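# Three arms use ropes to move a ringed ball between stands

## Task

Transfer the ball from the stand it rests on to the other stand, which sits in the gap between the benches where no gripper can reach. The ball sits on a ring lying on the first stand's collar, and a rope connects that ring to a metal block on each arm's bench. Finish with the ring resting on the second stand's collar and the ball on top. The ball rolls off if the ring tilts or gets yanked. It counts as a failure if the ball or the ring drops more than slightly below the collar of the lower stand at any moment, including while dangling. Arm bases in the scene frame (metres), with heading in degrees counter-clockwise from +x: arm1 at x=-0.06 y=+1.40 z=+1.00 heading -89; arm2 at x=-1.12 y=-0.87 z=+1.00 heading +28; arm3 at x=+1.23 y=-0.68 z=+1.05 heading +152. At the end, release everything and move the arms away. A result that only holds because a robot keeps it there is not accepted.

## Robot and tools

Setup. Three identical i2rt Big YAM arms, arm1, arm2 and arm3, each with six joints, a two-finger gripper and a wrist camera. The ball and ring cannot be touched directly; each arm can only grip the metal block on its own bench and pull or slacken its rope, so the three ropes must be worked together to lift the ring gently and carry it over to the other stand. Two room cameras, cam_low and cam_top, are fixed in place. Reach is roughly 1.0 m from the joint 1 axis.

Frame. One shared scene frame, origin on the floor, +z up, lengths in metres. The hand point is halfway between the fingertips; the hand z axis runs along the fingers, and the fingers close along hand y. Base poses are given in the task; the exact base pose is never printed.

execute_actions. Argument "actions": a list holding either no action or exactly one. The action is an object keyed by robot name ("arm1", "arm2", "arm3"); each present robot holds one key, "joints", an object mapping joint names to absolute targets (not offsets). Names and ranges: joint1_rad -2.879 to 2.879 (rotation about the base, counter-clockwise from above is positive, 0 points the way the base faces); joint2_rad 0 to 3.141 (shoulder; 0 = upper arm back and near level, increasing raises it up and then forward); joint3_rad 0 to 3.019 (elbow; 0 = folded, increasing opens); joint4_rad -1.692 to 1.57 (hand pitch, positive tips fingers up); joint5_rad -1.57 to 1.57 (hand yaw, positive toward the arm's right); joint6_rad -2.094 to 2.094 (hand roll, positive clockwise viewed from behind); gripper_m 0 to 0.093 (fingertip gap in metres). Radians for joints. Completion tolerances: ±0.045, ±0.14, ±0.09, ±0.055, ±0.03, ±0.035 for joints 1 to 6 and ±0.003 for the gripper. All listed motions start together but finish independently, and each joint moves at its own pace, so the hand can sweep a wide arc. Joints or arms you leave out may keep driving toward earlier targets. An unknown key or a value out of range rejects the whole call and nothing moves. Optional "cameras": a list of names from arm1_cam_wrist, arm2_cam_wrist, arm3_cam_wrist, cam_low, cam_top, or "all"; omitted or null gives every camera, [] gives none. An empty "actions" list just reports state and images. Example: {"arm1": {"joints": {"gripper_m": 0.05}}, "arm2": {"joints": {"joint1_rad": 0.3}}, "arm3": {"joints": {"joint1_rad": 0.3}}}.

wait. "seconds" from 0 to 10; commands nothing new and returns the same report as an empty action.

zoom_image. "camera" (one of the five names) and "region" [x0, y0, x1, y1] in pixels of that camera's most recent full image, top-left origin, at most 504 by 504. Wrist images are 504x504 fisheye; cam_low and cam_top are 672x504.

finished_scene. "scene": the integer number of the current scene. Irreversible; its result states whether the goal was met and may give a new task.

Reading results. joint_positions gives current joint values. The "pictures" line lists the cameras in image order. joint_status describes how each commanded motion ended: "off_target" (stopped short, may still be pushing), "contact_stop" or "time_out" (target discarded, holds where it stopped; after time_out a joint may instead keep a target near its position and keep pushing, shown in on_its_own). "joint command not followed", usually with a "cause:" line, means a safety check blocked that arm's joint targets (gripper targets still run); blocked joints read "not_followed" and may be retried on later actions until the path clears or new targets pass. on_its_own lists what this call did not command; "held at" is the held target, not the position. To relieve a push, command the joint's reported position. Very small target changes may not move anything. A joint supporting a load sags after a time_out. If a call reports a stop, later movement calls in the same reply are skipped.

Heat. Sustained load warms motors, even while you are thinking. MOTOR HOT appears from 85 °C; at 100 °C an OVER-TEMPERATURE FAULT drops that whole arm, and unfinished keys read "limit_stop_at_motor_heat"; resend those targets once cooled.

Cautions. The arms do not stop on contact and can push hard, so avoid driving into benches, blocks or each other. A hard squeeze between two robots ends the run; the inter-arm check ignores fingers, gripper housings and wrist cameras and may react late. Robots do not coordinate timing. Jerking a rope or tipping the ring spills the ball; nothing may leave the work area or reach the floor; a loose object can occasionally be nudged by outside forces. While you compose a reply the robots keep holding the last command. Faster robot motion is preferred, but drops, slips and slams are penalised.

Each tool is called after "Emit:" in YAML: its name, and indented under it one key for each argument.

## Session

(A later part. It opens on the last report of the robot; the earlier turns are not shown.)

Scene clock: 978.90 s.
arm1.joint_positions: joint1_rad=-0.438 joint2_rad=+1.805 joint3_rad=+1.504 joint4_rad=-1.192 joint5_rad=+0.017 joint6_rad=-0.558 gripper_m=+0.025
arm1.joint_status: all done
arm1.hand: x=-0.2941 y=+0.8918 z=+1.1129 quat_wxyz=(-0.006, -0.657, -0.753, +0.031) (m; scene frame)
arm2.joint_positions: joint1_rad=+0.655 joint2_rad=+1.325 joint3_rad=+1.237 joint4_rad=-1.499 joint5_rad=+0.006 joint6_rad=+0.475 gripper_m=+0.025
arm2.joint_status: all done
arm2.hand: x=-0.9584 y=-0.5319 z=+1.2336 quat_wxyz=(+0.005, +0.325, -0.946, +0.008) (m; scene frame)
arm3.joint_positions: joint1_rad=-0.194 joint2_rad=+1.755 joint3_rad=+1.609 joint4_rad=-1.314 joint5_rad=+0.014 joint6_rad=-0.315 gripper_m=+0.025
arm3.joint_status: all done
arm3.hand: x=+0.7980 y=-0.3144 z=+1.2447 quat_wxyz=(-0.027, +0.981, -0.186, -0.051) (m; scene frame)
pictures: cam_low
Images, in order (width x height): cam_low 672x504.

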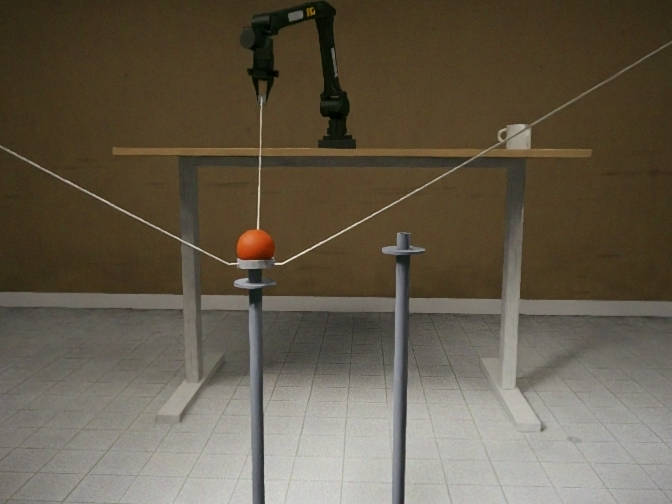

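Emit:
execute_actions:
  actions: []
  cameras: ["cam_low","cam_top"]

Emit:
zoom_image:
  camera: "cam_low"
  region: [205, 200, 305, 300]

Emit:
zoom_image:
  camera: "cam_top"
  region: [265, 225, 335, 295]

Scene clock: 984.57 s.
arm1.joint_positions: joint1_rad=-0.438 joint2_rad=+1.805 joint3_rad=+1.504 joint4_rad=-1.192 joint5_rad=+0.017 joint6_rad=-0.558 gripper_m=+0.025
arm1.joint_status: all done
arm1.hand: x=-0.2941 y=+0.8918 z=+1.1129 quat_wxyz=(-0.006, -0.657, -0.753, +0.031) (m; scene frame)
arm2.joint_positions: joint1_rad=+0.655 joint2_rad=+1.325 joint3_rad=+1.237 joint4_rad=-1.499 joint5_rad=+0.006 joint6_rad=+0.475 gripper_m=+0.025
arm2.joint_status: all done
arm2.hand: x=-0.9584 y=-0.5319 z=+1.2336 quat_wxyz=(+0.005, +0.325, -0.946, +0.008) (m; scene frame)
arm3.joint_positions: joint1_rad=-0.194 joint2_rad=+1.755 joint3_rad=+1.609 joint4_rad=-1.314 joint5_rad=+0.014 joint6_rad=-0.315 gripper_m=+0.025
arm3.joint_status: all done
arm3.hand: x=+0.7980 y=-0.3144 z=+1.2447 quat_wxyz=(-0.027, +0.981, -0.186, -0.051) (m; scene frame)
pictures: cam_low, cam_top
Images, in order (width x height): cam_low 672x504, cam_top 672x504.

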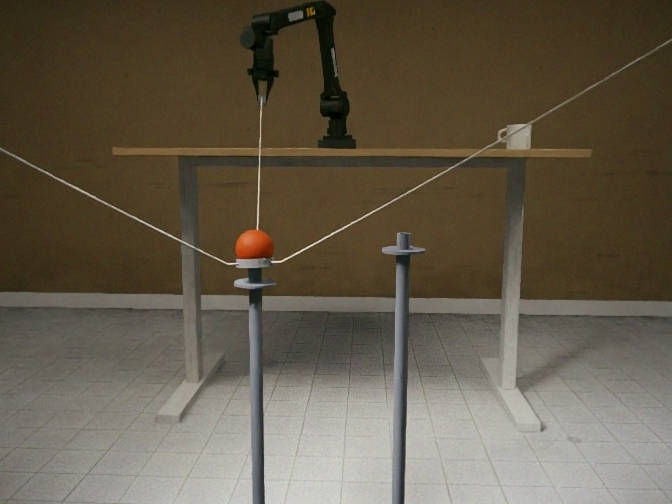

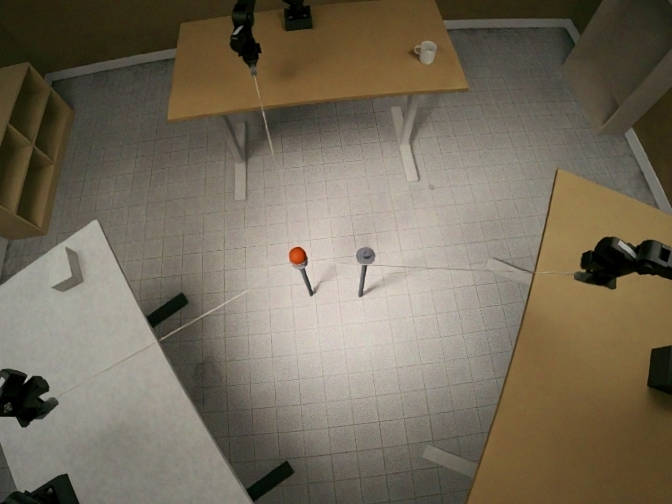

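Region (205, 200, 305, 300) of cam_low's 672x504 image, scaled by 5.040, with more detail than that image has.

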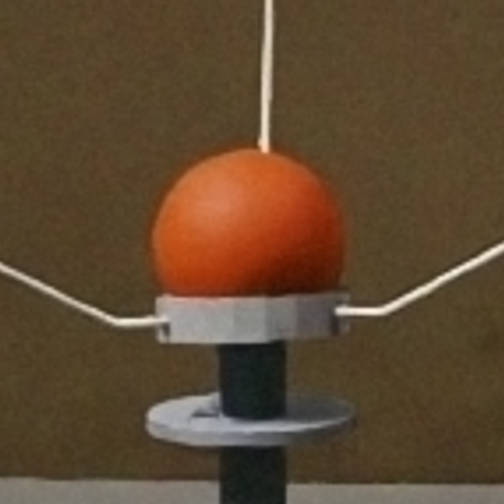

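Region (265, 225, 335, 295) of cam_top's 672x504 image, scaled by 7.200, with more detail than that image has.

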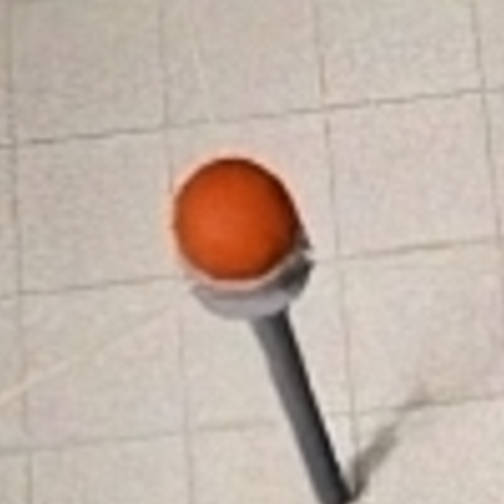

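Emit:
execute_actions:
  actions: []
  cameras: ["cam_low","cam_top"]

Emit:
zoom_image:
  camera: "cam_low"
  region: [205, 200, 305, 300]

Emit:
zoom_image:
  camera: "cam_top"
  region: [265, 225, 335, 295]

Scene clock: 994.17 s.
arm1.joint_positions: joint1_rad=-0.438 joint2_rad=+1.805 joint3_rad=+1.504 joint4_rad=-1.192 joint5_rad=+0.017 joint6_rad=-0.558 gripper_m=+0.025
arm1.joint_status: all done
arm1.hand: x=-0.2941 y=+0.8918 z=+1.1129 quat_wxyz=(-0.006, -0.657, -0.753, +0.031) (m; scene frame)
arm2.joint_positions: joint1_rad=+0.655 joint2_rad=+1.325 joint3_rad=+1.237 joint4_rad=-1.499 joint5_rad=+0.006 joint6_rad=+0.475 gripper_m=+0.025
arm2.joint_status: all done
arm2.hand: x=-0.9584 y=-0.5319 z=+1.2336 quat_wxyz=(+0.005, +0.325, -0.946, +0.008) (m; scene frame)
arm3.joint_positions: joint1_rad=-0.194 joint2_rad=+1.755 joint3_rad=+1.609 joint4_rad=-1.314 joint5_rad=+0.014 joint6_rad=-0.315 gripper_m=+0.025
arm3.joint_status: all done
arm3.hand: x=+0.7980 y=-0.3144 z=+1.2447 quat_wxyz=(-0.027, +0.981, -0.186, -0.051) (m; scene frame)
pictures: cam_low, cam_top
Images, in order (width x height): cam_low 672x504, cam_top 672x504.

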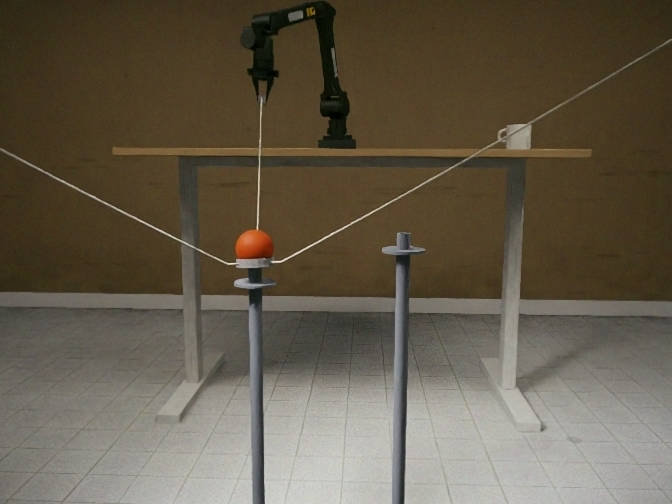

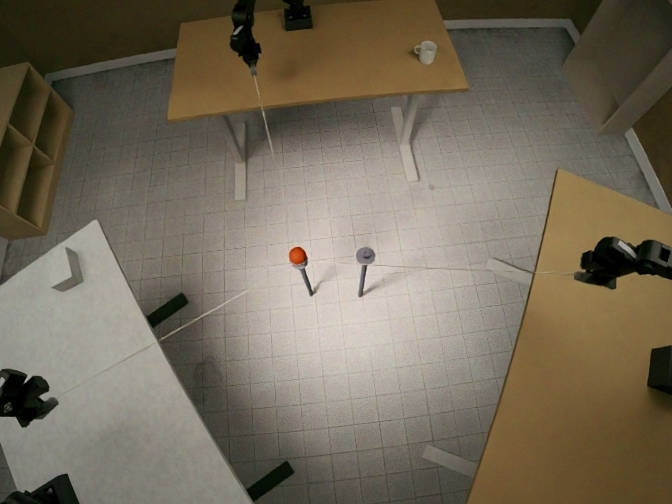

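Region (205, 200, 305, 300) of cam_low's 672x504 image, scaled by 5.040, with more detail than that image has.

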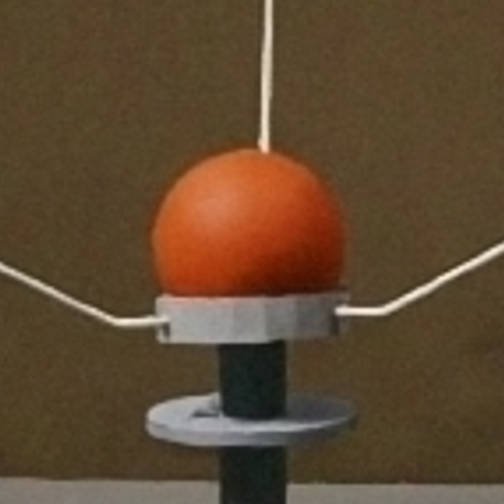

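Region (265, 225, 335, 295) of cam_top's 672x504 image, scaled by 7.200, with more detail than that image has.

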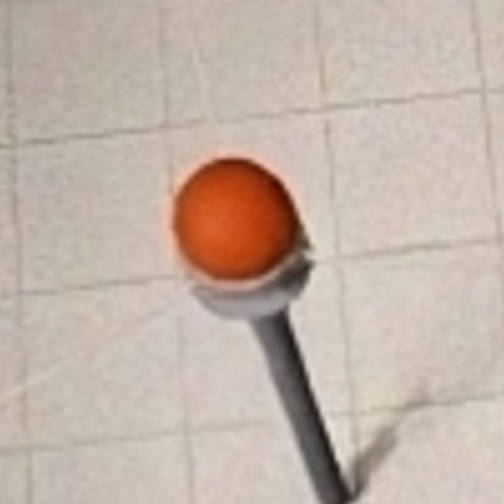

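Emit:
execute_actions:
  actions:
    - {"arm1":{"joints":{"joint4_rad":-1.034}},"arm2":{"joints":{"joint4_rad":-1.334}},"arm3":{"joints":{"joint4_rad":-1.114}}}
  cameras: ["cam_low"]

Scene clock: 1078.47 s.
arm1.joint_positions: joint1_rad=-0.438 joint2_rad=+1.805 joint3_rad=+1.501 joint4_rad=-1.055 joint5_rad=+0.017 joint6_rad=-0.559 gripper_m=+0.025
arm1.joint_status: all done
arm1.hand: x=-0.3074 y=+0.8622 z=+1.1162 quat_wxyz=(-0.025, -0.655, -0.749, +0.096) (m; scene frame)
arm2.joint_positions: joint1_rad=+0.655 joint2_rad=+1.325 joint3_rad=+1.237 joint4_rad=-1.344 joint5_rad=+0.006 joint6_rad=+0.475 gripper_m=+0.025
arm2.joint_status: all done
arm2.hand: x=-0.9424 y=-0.4974 z=+1.2358 quat_wxyz=(-0.048, +0.324, -0.944, -0.047) (m; scene frame)
arm3.joint_positions: joint1_rad=-0.194 joint2_rad=+1.755 joint3_rad=+1.609 joint4_rad=-1.130 joint5_rad=+0.015 joint6_rad=-0.315 gripper_m=+0.025
arm3.joint_status: all done
arm3.hand: x=+0.7641 y=-0.2861 z=+1.2539 quat_wxyz=(-0.071, +0.971, -0.186, -0.130) (m; scene frame)
pictures: cam_low
Images, in order (width x height): cam_low 672x504.

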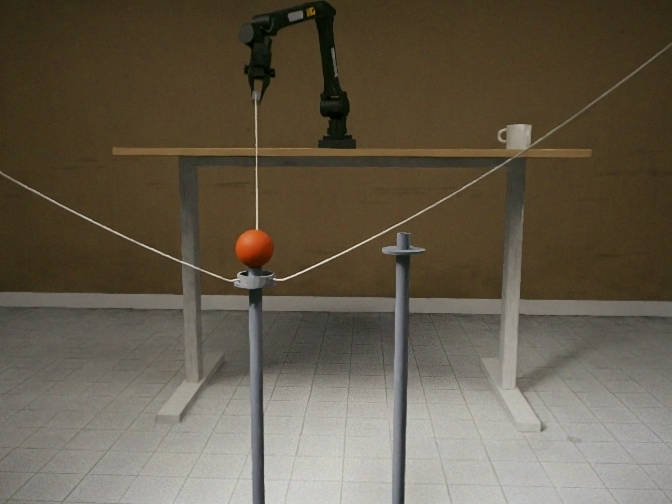

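Emit:
execute_actions:
  actions: []
  cameras: ["cam_low","cam_top"]

Emit:
zoom_image:
  camera: "cam_low"
  region: [205, 200, 305, 300]

Emit:
zoom_image:
  camera: "cam_top"
  region: [265, 225, 335, 295]

Scene clock: 1085.23 s.
arm1.joint_positions: joint1_rad=-0.438 joint2_rad=+1.805 joint3_rad=+1.501 joint4_rad=-1.055 joint5_rad=+0.017 joint6_rad=-0.559 gripper_m=+0.025
arm1.joint_status: all done
arm1.hand: x=-0.3074 y=+0.8622 z=+1.1162 quat_wxyz=(-0.025, -0.655, -0.749, +0.096) (m; scene frame)
arm2.joint_positions: joint1_rad=+0.655 joint2_rad=+1.325 joint3_rad=+1.237 joint4_rad=-1.344 joint5_rad=+0.006 joint6_rad=+0.475 gripper_m=+0.025
arm2.joint_status: all done
arm2.hand: x=-0.9424 y=-0.4974 z=+1.2358 quat_wxyz=(-0.048, +0.324, -0.944, -0.047) (m; scene frame)
arm3.joint_positions: joint1_rad=-0.194 joint2_rad=+1.755 joint3_rad=+1.609 joint4_rad=-1.130 joint5_rad=+0.015 joint6_rad=-0.315 gripper_m=+0.025
arm3.joint_status: all done
arm3.hand: x=+0.7641 y=-0.2861 z=+1.2539 quat_wxyz=(-0.071, +0.971, -0.186, -0.130) (m; scene frame)
pictures: cam_low, cam_top
Images, in order (width x height): cam_low 672x504, cam_top 672x504.

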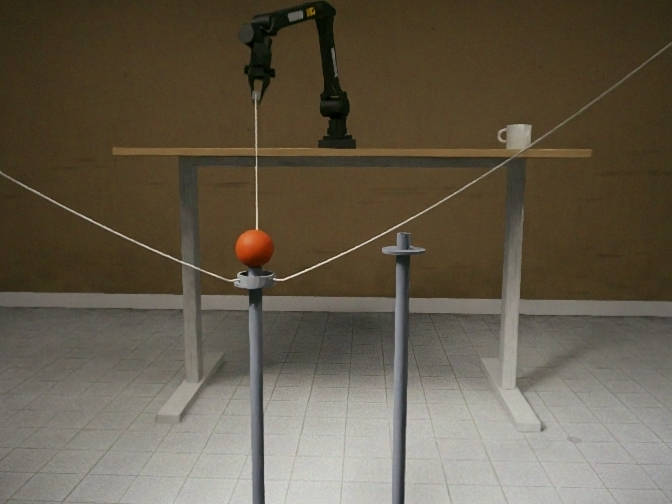

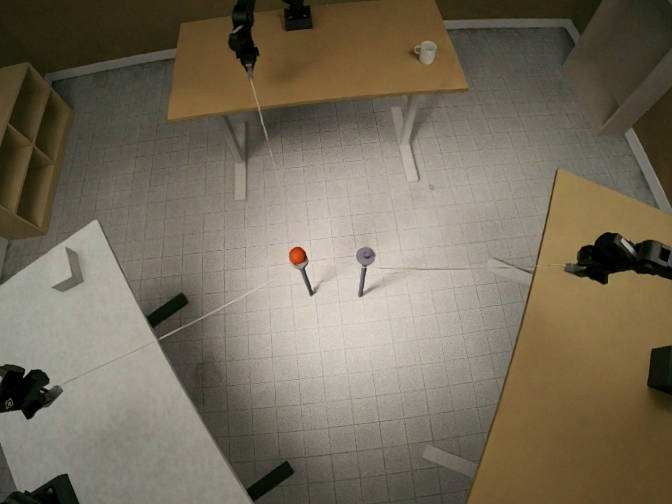

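Region (205, 200, 305, 300) of cam_low's 672x504 image, scaled by 5.040, with more detail than that image has.

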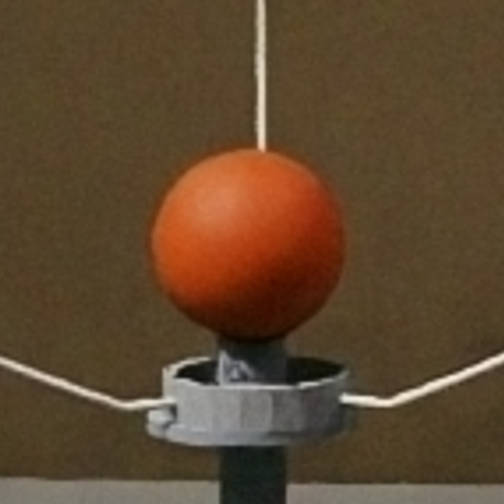

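Region (265, 225, 335, 295) of cam_top's 672x504 image, scaled by 7.200, with more detail than that image has.

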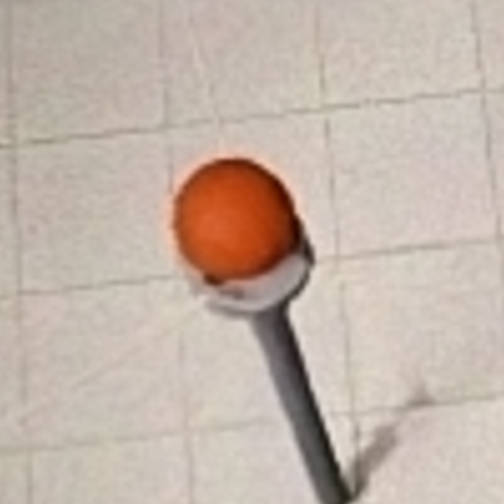

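Emit:
execute_actions:
  actions:
    - {"arm1":{"joints":{"joint2_rad":1.983,"joint3_rad":1.413,"joint4_rad":-0.956}},"arm2":{"joints":{"joint2_rad":1.752,"joint3_rad":1.04,"joint4_rad":-0.845}},"arm3":{"joints":{"joint2_rad":1.986,"joint3_rad":1.215,"joint4_rad":-0.78}}}

Scene clock: 1174.47 s.
arm1.joint_positions: joint1_rad=-0.438 joint2_rad=+2.012 joint3_rad=+1.402 joint4_rad=-0.969 joint5_rad=+0.018 joint6_rad=-0.559 gripper_m=+0.025
arm1.joint_status: all done
arm1.hand: x=-0.2907 y=+0.8964 z=+0.9676 quat_wxyz=(+0.007, -0.657, -0.754, -0.009) (m; scene frame)
arm2.joint_positions: joint1_rad=+0.655 joint2_rad=+1.760 joint3_rad=+1.036 joint4_rad=-0.853 joint5_rad=+0.006 joint6_rad=+0.475 gripper_m=+0.025
arm2.joint_status: all done
arm2.hand: x=-0.9287 y=-0.4673 z=+0.9891 quat_wxyz=(+0.002, +0.325, -0.946, +0.005) (m; scene frame)
arm3.joint_positions: joint1_rad=-0.195 joint2_rad=+2.018 joint3_rad=+1.213 joint4_rad=-0.791 joint5_rad=+0.016 joint6_rad=-0.315 gripper_m=+0.025
arm3.joint_status: all done
arm3.hand: x=+0.8396 y=-0.3532 z=+0.9758 quat_wxyz=(+0.005, +0.983, -0.186, +0.009) (m; scene frame)
pictures: arm1_cam_wrist, arm2_cam_wrist, arm3_cam_wrist, cam_low, cam_top
Images, in order (width x height): arm1_cam_wrist 504x504, arm2_cam_wrist 504x504, arm3_cam_wrist 504x504, cam_low 672x504, cam_top 672x504.

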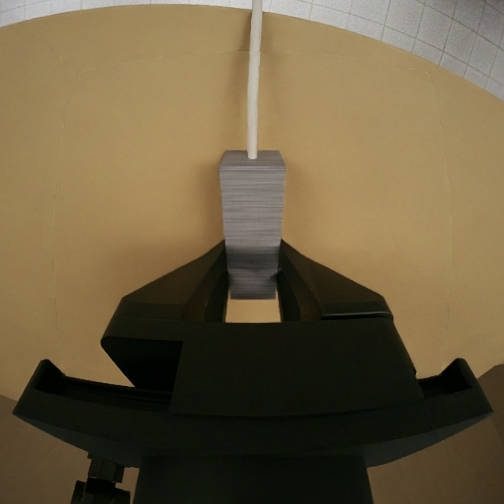

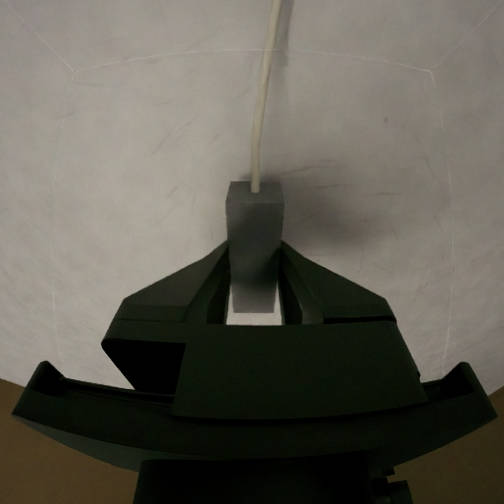

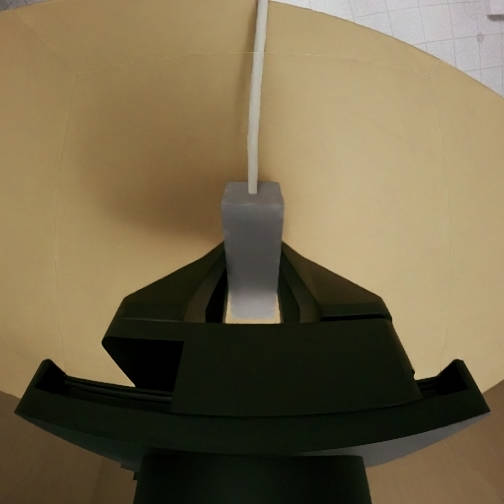

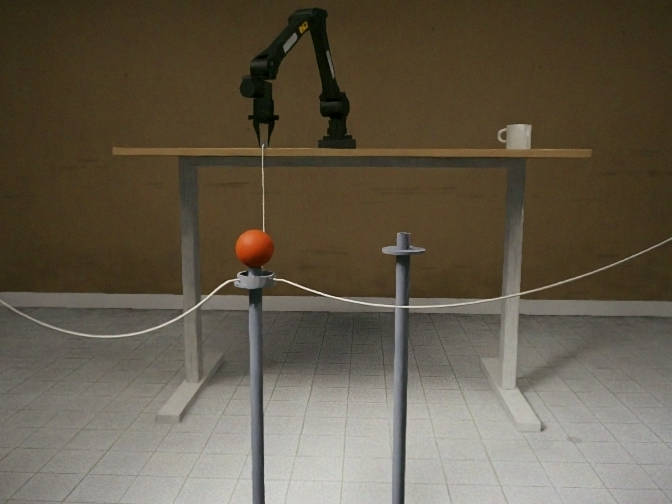

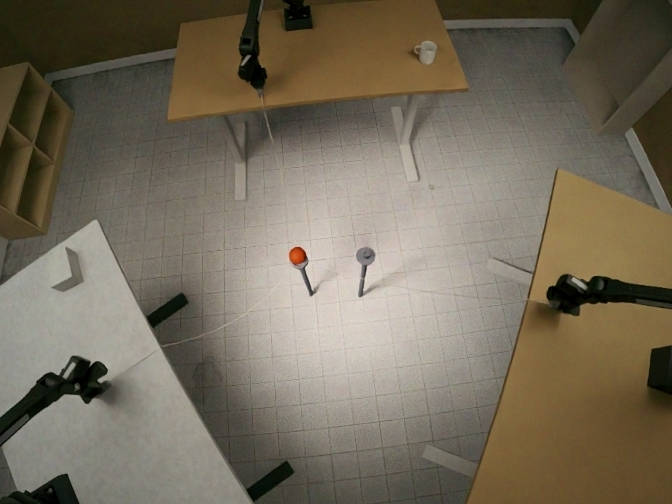

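Emit:
execute_actions:
  actions:
    - {"arm1":{"joints":{"gripper_m":0.055}},"arm2":{"joints":{"joint2_rad":1.768,"gripper_m":0.055}},"arm3":{"joints":{"gripper_m":0.055}}}
  cameras: ["arm1_cam_wrist","arm2_cam_wrist","arm3_cam_wrist","cam_low"]

Scene clock: 1192.97 s.
arm1.joint_positions: joint1_rad=-0.438 joint2_rad=+2.012 joint3_rad=+1.402 joint4_rad=-0.969 joint5_rad=+0.018 joint6_rad=-0.559 gripper_m=+0.055
arm1.joint_status: all done
arm1.hand: x=-0.2907 y=+0.8964 z=+0.9676 quat_wxyz=(+0.007, -0.657, -0.754, -0.009) (m; scene frame)
arm2.joint_positions: joint1_rad=+0.655 joint2_rad=+1.760 joint3_rad=+1.036 joint4_rad=-0.853 joint5_rad=+0.006 joint6_rad=+0.476 gripper_m=+0.055
arm2.joint_status: all done
arm2.hand: x=-0.9287 y=-0.4673 z=+0.9891 quat_wxyz=(+0.002, +0.324, -0.946, +0.005) (m; scene frame)
arm3.joint_positions: joint1_rad=-0.195 joint2_rad=+2.014 joint3_rad=+1.213 joint4_rad=-0.791 joint5_rad=+0.016 joint6_rad=-0.315 gripper_m=+0.055
arm3.joint_status: all done
arm3.hand: x=+0.8390 y=-0.3527 z=+0.9776 quat_wxyz=(+0.004, +0.983, -0.186, +0.008) (m; scene frame)
pictures: arm1_cam_wrist, arm2_cam_wrist, arm3_cam_wrist, cam_low
Images, in order (width x height): arm1_cam_wrist 504x504, arm2_cam_wrist 504x504, arm3_cam_wrist 504x504, cam_low 672x504.

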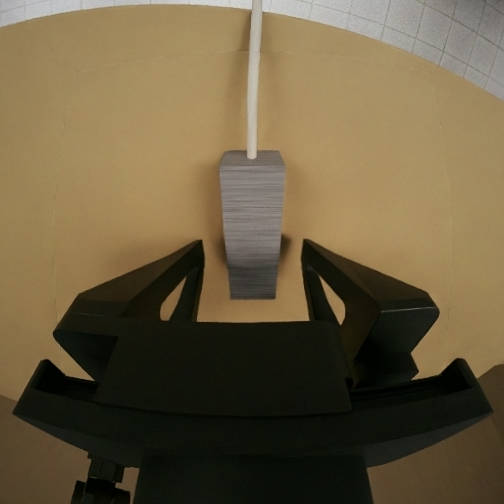

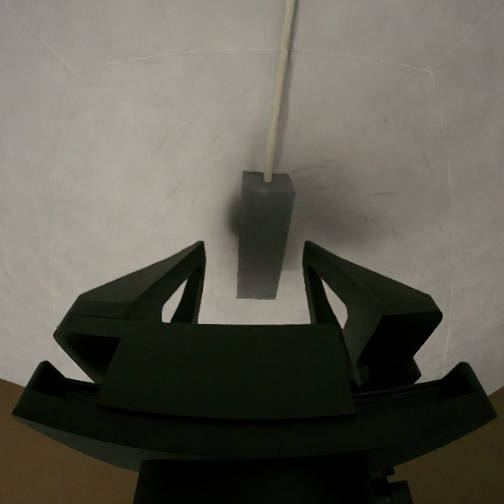

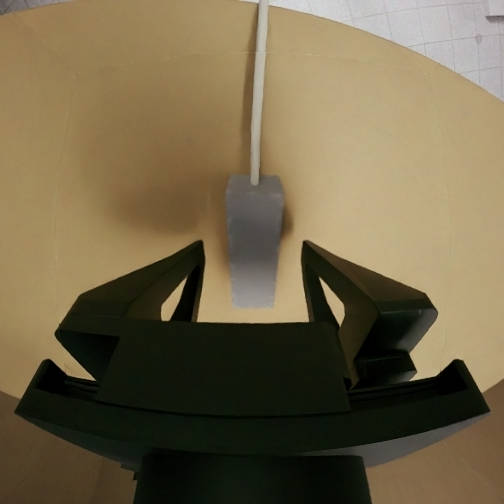

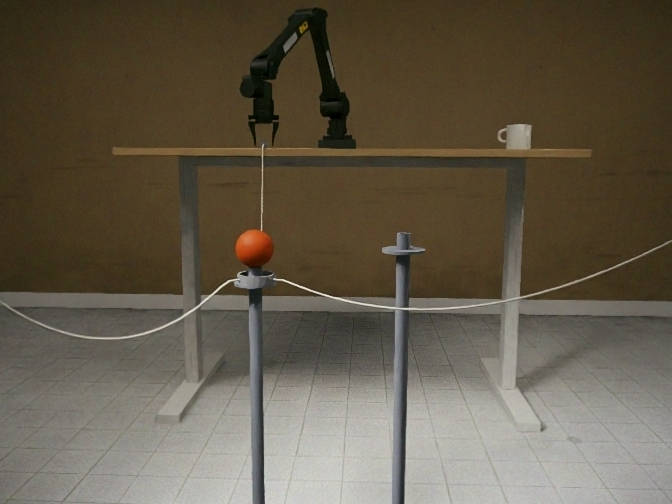

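Emit:
execute_actions:
  actions:
    - {"arm1":{"joints":{"joint2_rad":1.7}},"arm2":{"joints":{"joint2_rad":1.43}},"arm3":{"joints":{"joint2_rad":1.7}}}

Scene clock: 1198.13 s.
arm1.joint_positions: joint1_rad=-0.438 joint2_rad=+1.697 joint3_rad=+1.402 joint4_rad=-0.969 joint5_rad=+0.018 joint6_rad=-0.559 gripper_m=+0.055
arm1.joint_status: all done
arm1.hand: x=-0.3017 y=+0.8761 z=+1.1399 quat_wxyz=(-0.038, -0.652, -0.744, +0.141) (m; scene frame)
arm2.joint_positions: joint1_rad=+0.655 joint2_rad=+1.422 joint3_rad=+1.036 joint4_rad=-0.853 joint5_rad=+0.006 joint6_rad=+0.476 gripper_m=+0.055
arm2.joint_status: all done
arm2.hand: x=-0.9188 y=-0.4464 z=+1.1370 quat_wxyz=(-0.115, +0.320, -0.933, -0.117) (m; scene frame)
arm3.joint_positions: joint1_rad=-0.195 joint2_rad=+1.687 joint3_rad=+1.203 joint4_rad=-0.790 joint5_rad=+0.016 joint6_rad=-0.315 gripper_m=+0.055
arm3.joint_status: all done
arm3.hand: x=+0.8124 y=-0.3274 z=+1.1405 quat_wxyz=(-0.072, +0.971, -0.186, -0.131) (m; scene frame)
pictures: arm1_cam_wrist, arm2_cam_wrist, arm3_cam_wrist, cam_low, cam_top
Images, in order (width x height): arm1_cam_wrist 504x504, arm2_cam_wrist 504x504, arm3_cam_wrist 504x504, cam_low 672x504, cam_top 672x504.

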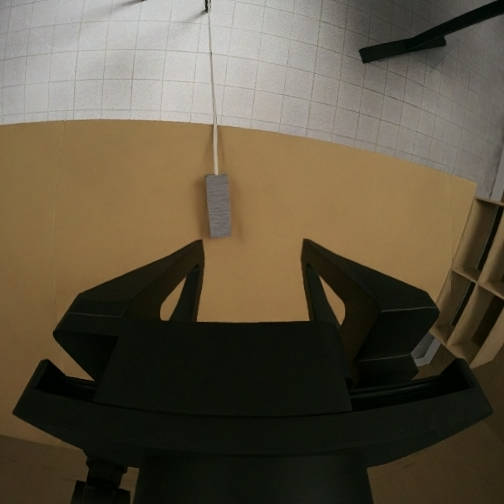

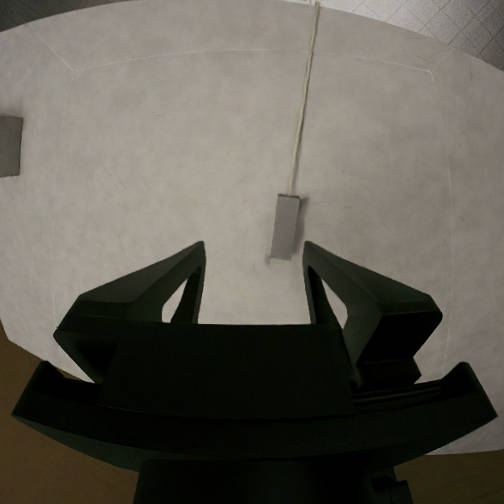

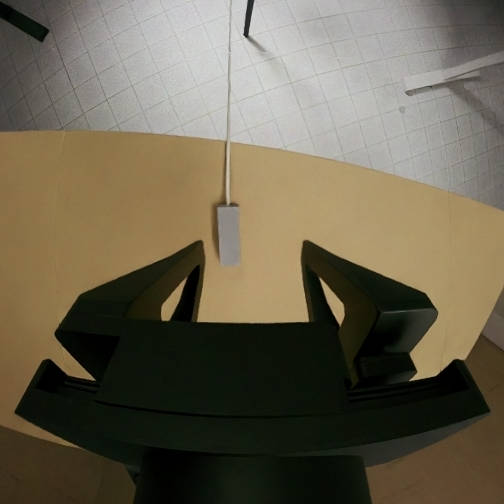

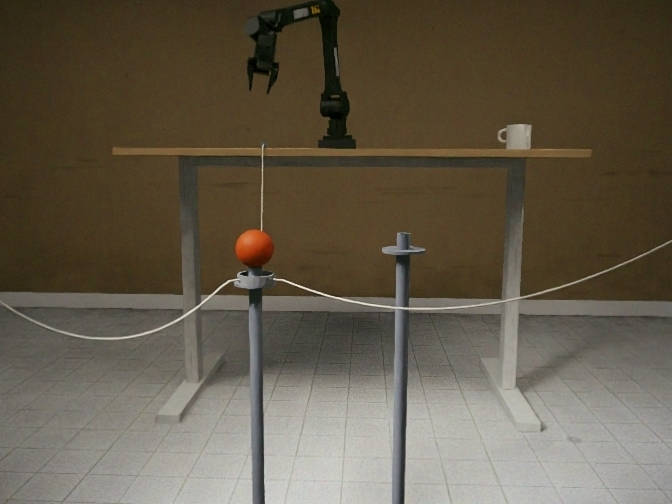

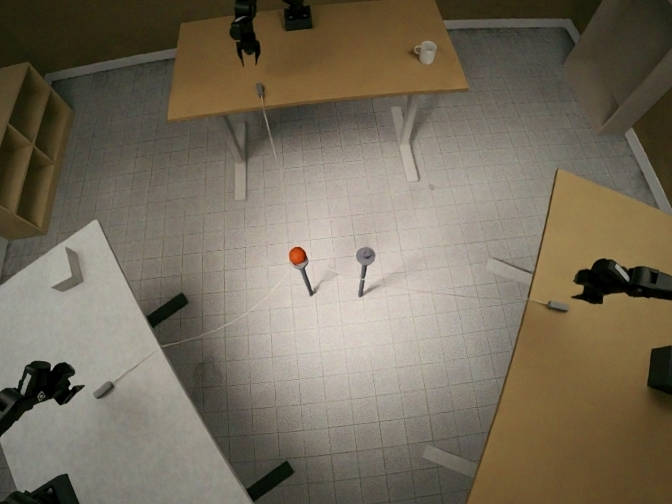

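Emit:
execute_actions:
  actions: []

Emit:
zoom_image:
  camera: "cam_low"
  region: [205, 210, 305, 310]

Scene clock: 1205.67 s.
arm1.joint_positions: joint1_rad=-0.438 joint2_rad=+1.697 joint3_rad=+1.402 joint4_rad=-0.969 joint5_rad=+0.018 joint6_rad=-0.559 gripper_m=+0.055
arm1.joint_status: all done
arm1.hand: x=-0.3017 y=+0.8761 z=+1.1399 quat_wxyz=(-0.038, -0.652, -0.744, +0.141) (m; scene frame)
arm2.joint_positions: joint1_rad=+0.655 joint2_rad=+1.422 joint3_rad=+1.036 joint4_rad=-0.853 joint5_rad=+0.006 joint6_rad=+0.476 gripper_m=+0.055
arm2.joint_status: all done
arm2.hand: x=-0.9188 y=-0.4464 z=+1.1370 quat_wxyz=(-0.115, +0.320, -0.933, -0.117) (m; scene frame)
arm3.joint_positions: joint1_rad=-0.195 joint2_rad=+1.687 joint3_rad=+1.203 joint4_rad=-0.790 joint5_rad=+0.016 joint6_rad=-0.315 gripper_m=+0.055
arm3.joint_status: all done
arm3.hand: x=+0.8124 y=-0.3274 z=+1.1405 quat_wxyz=(-0.072, +0.971, -0.186, -0.131) (m; scene frame)
pictures: arm1_cam_wrist, arm2_cam_wrist, arm3_cam_wrist, cam_low, cam_top
Images, in order (width x height): arm1_cam_wrist 504x504, arm2_cam_wrist 504x504, arm3_cam_wrist 504x504, cam_low 672x504, cam_top 672x504.

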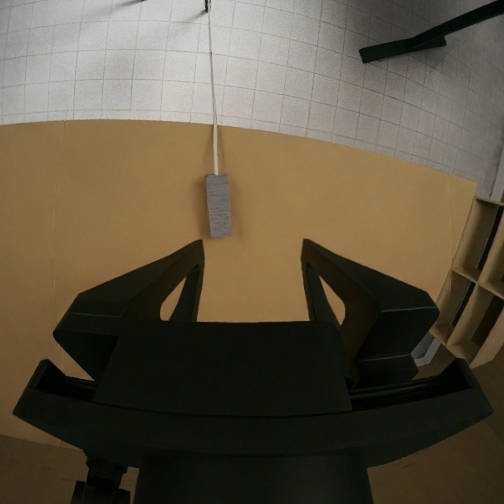

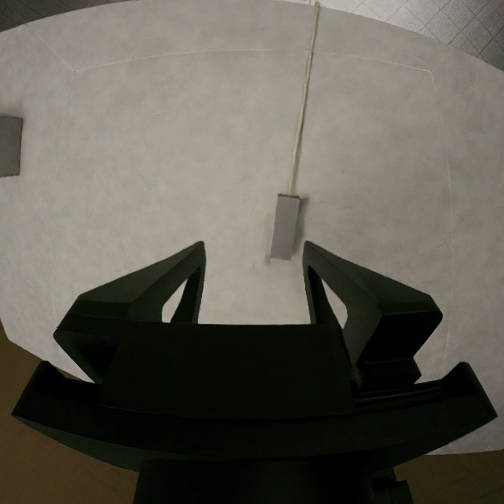

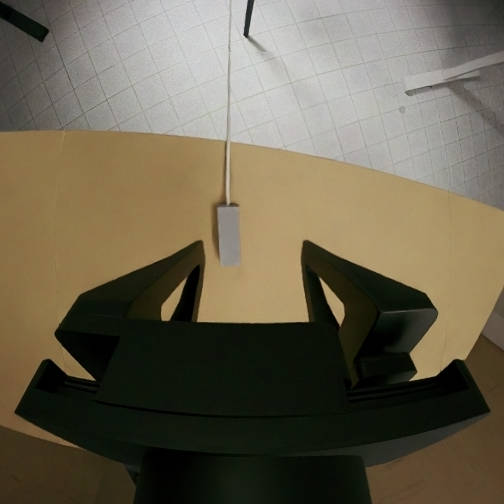

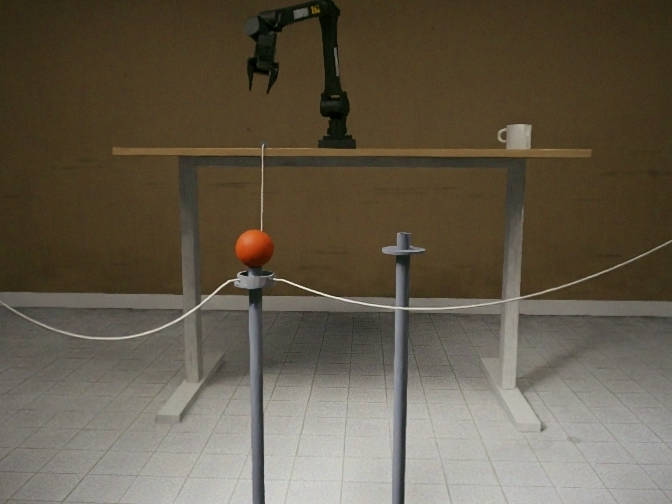

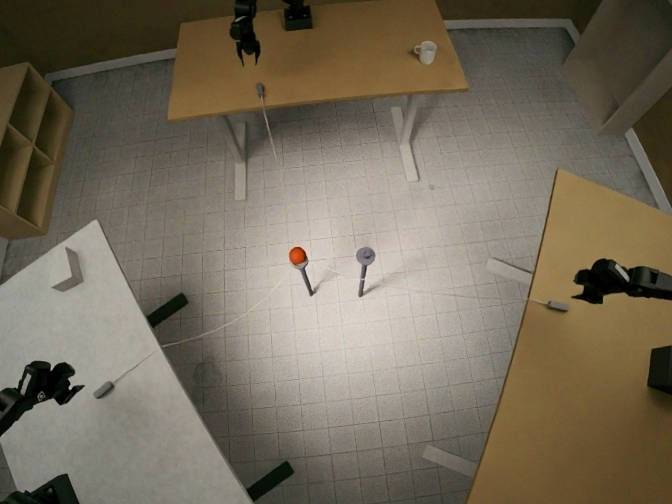

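Region (205, 210, 305, 310) of cam_low's 672x504 image, scaled by 5.040, with more detail than that image has.

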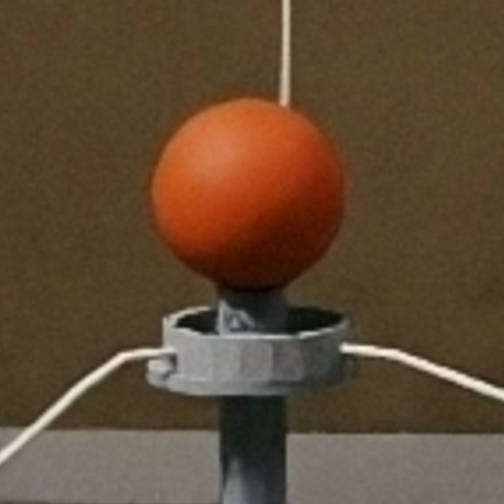

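The ball is seated on stand B, the ring lies on its collar, the blocks are at rest on their benches and the arms are clear.

Emit:
finished_scene:
  scene: 2

The scene is finished: the task was done.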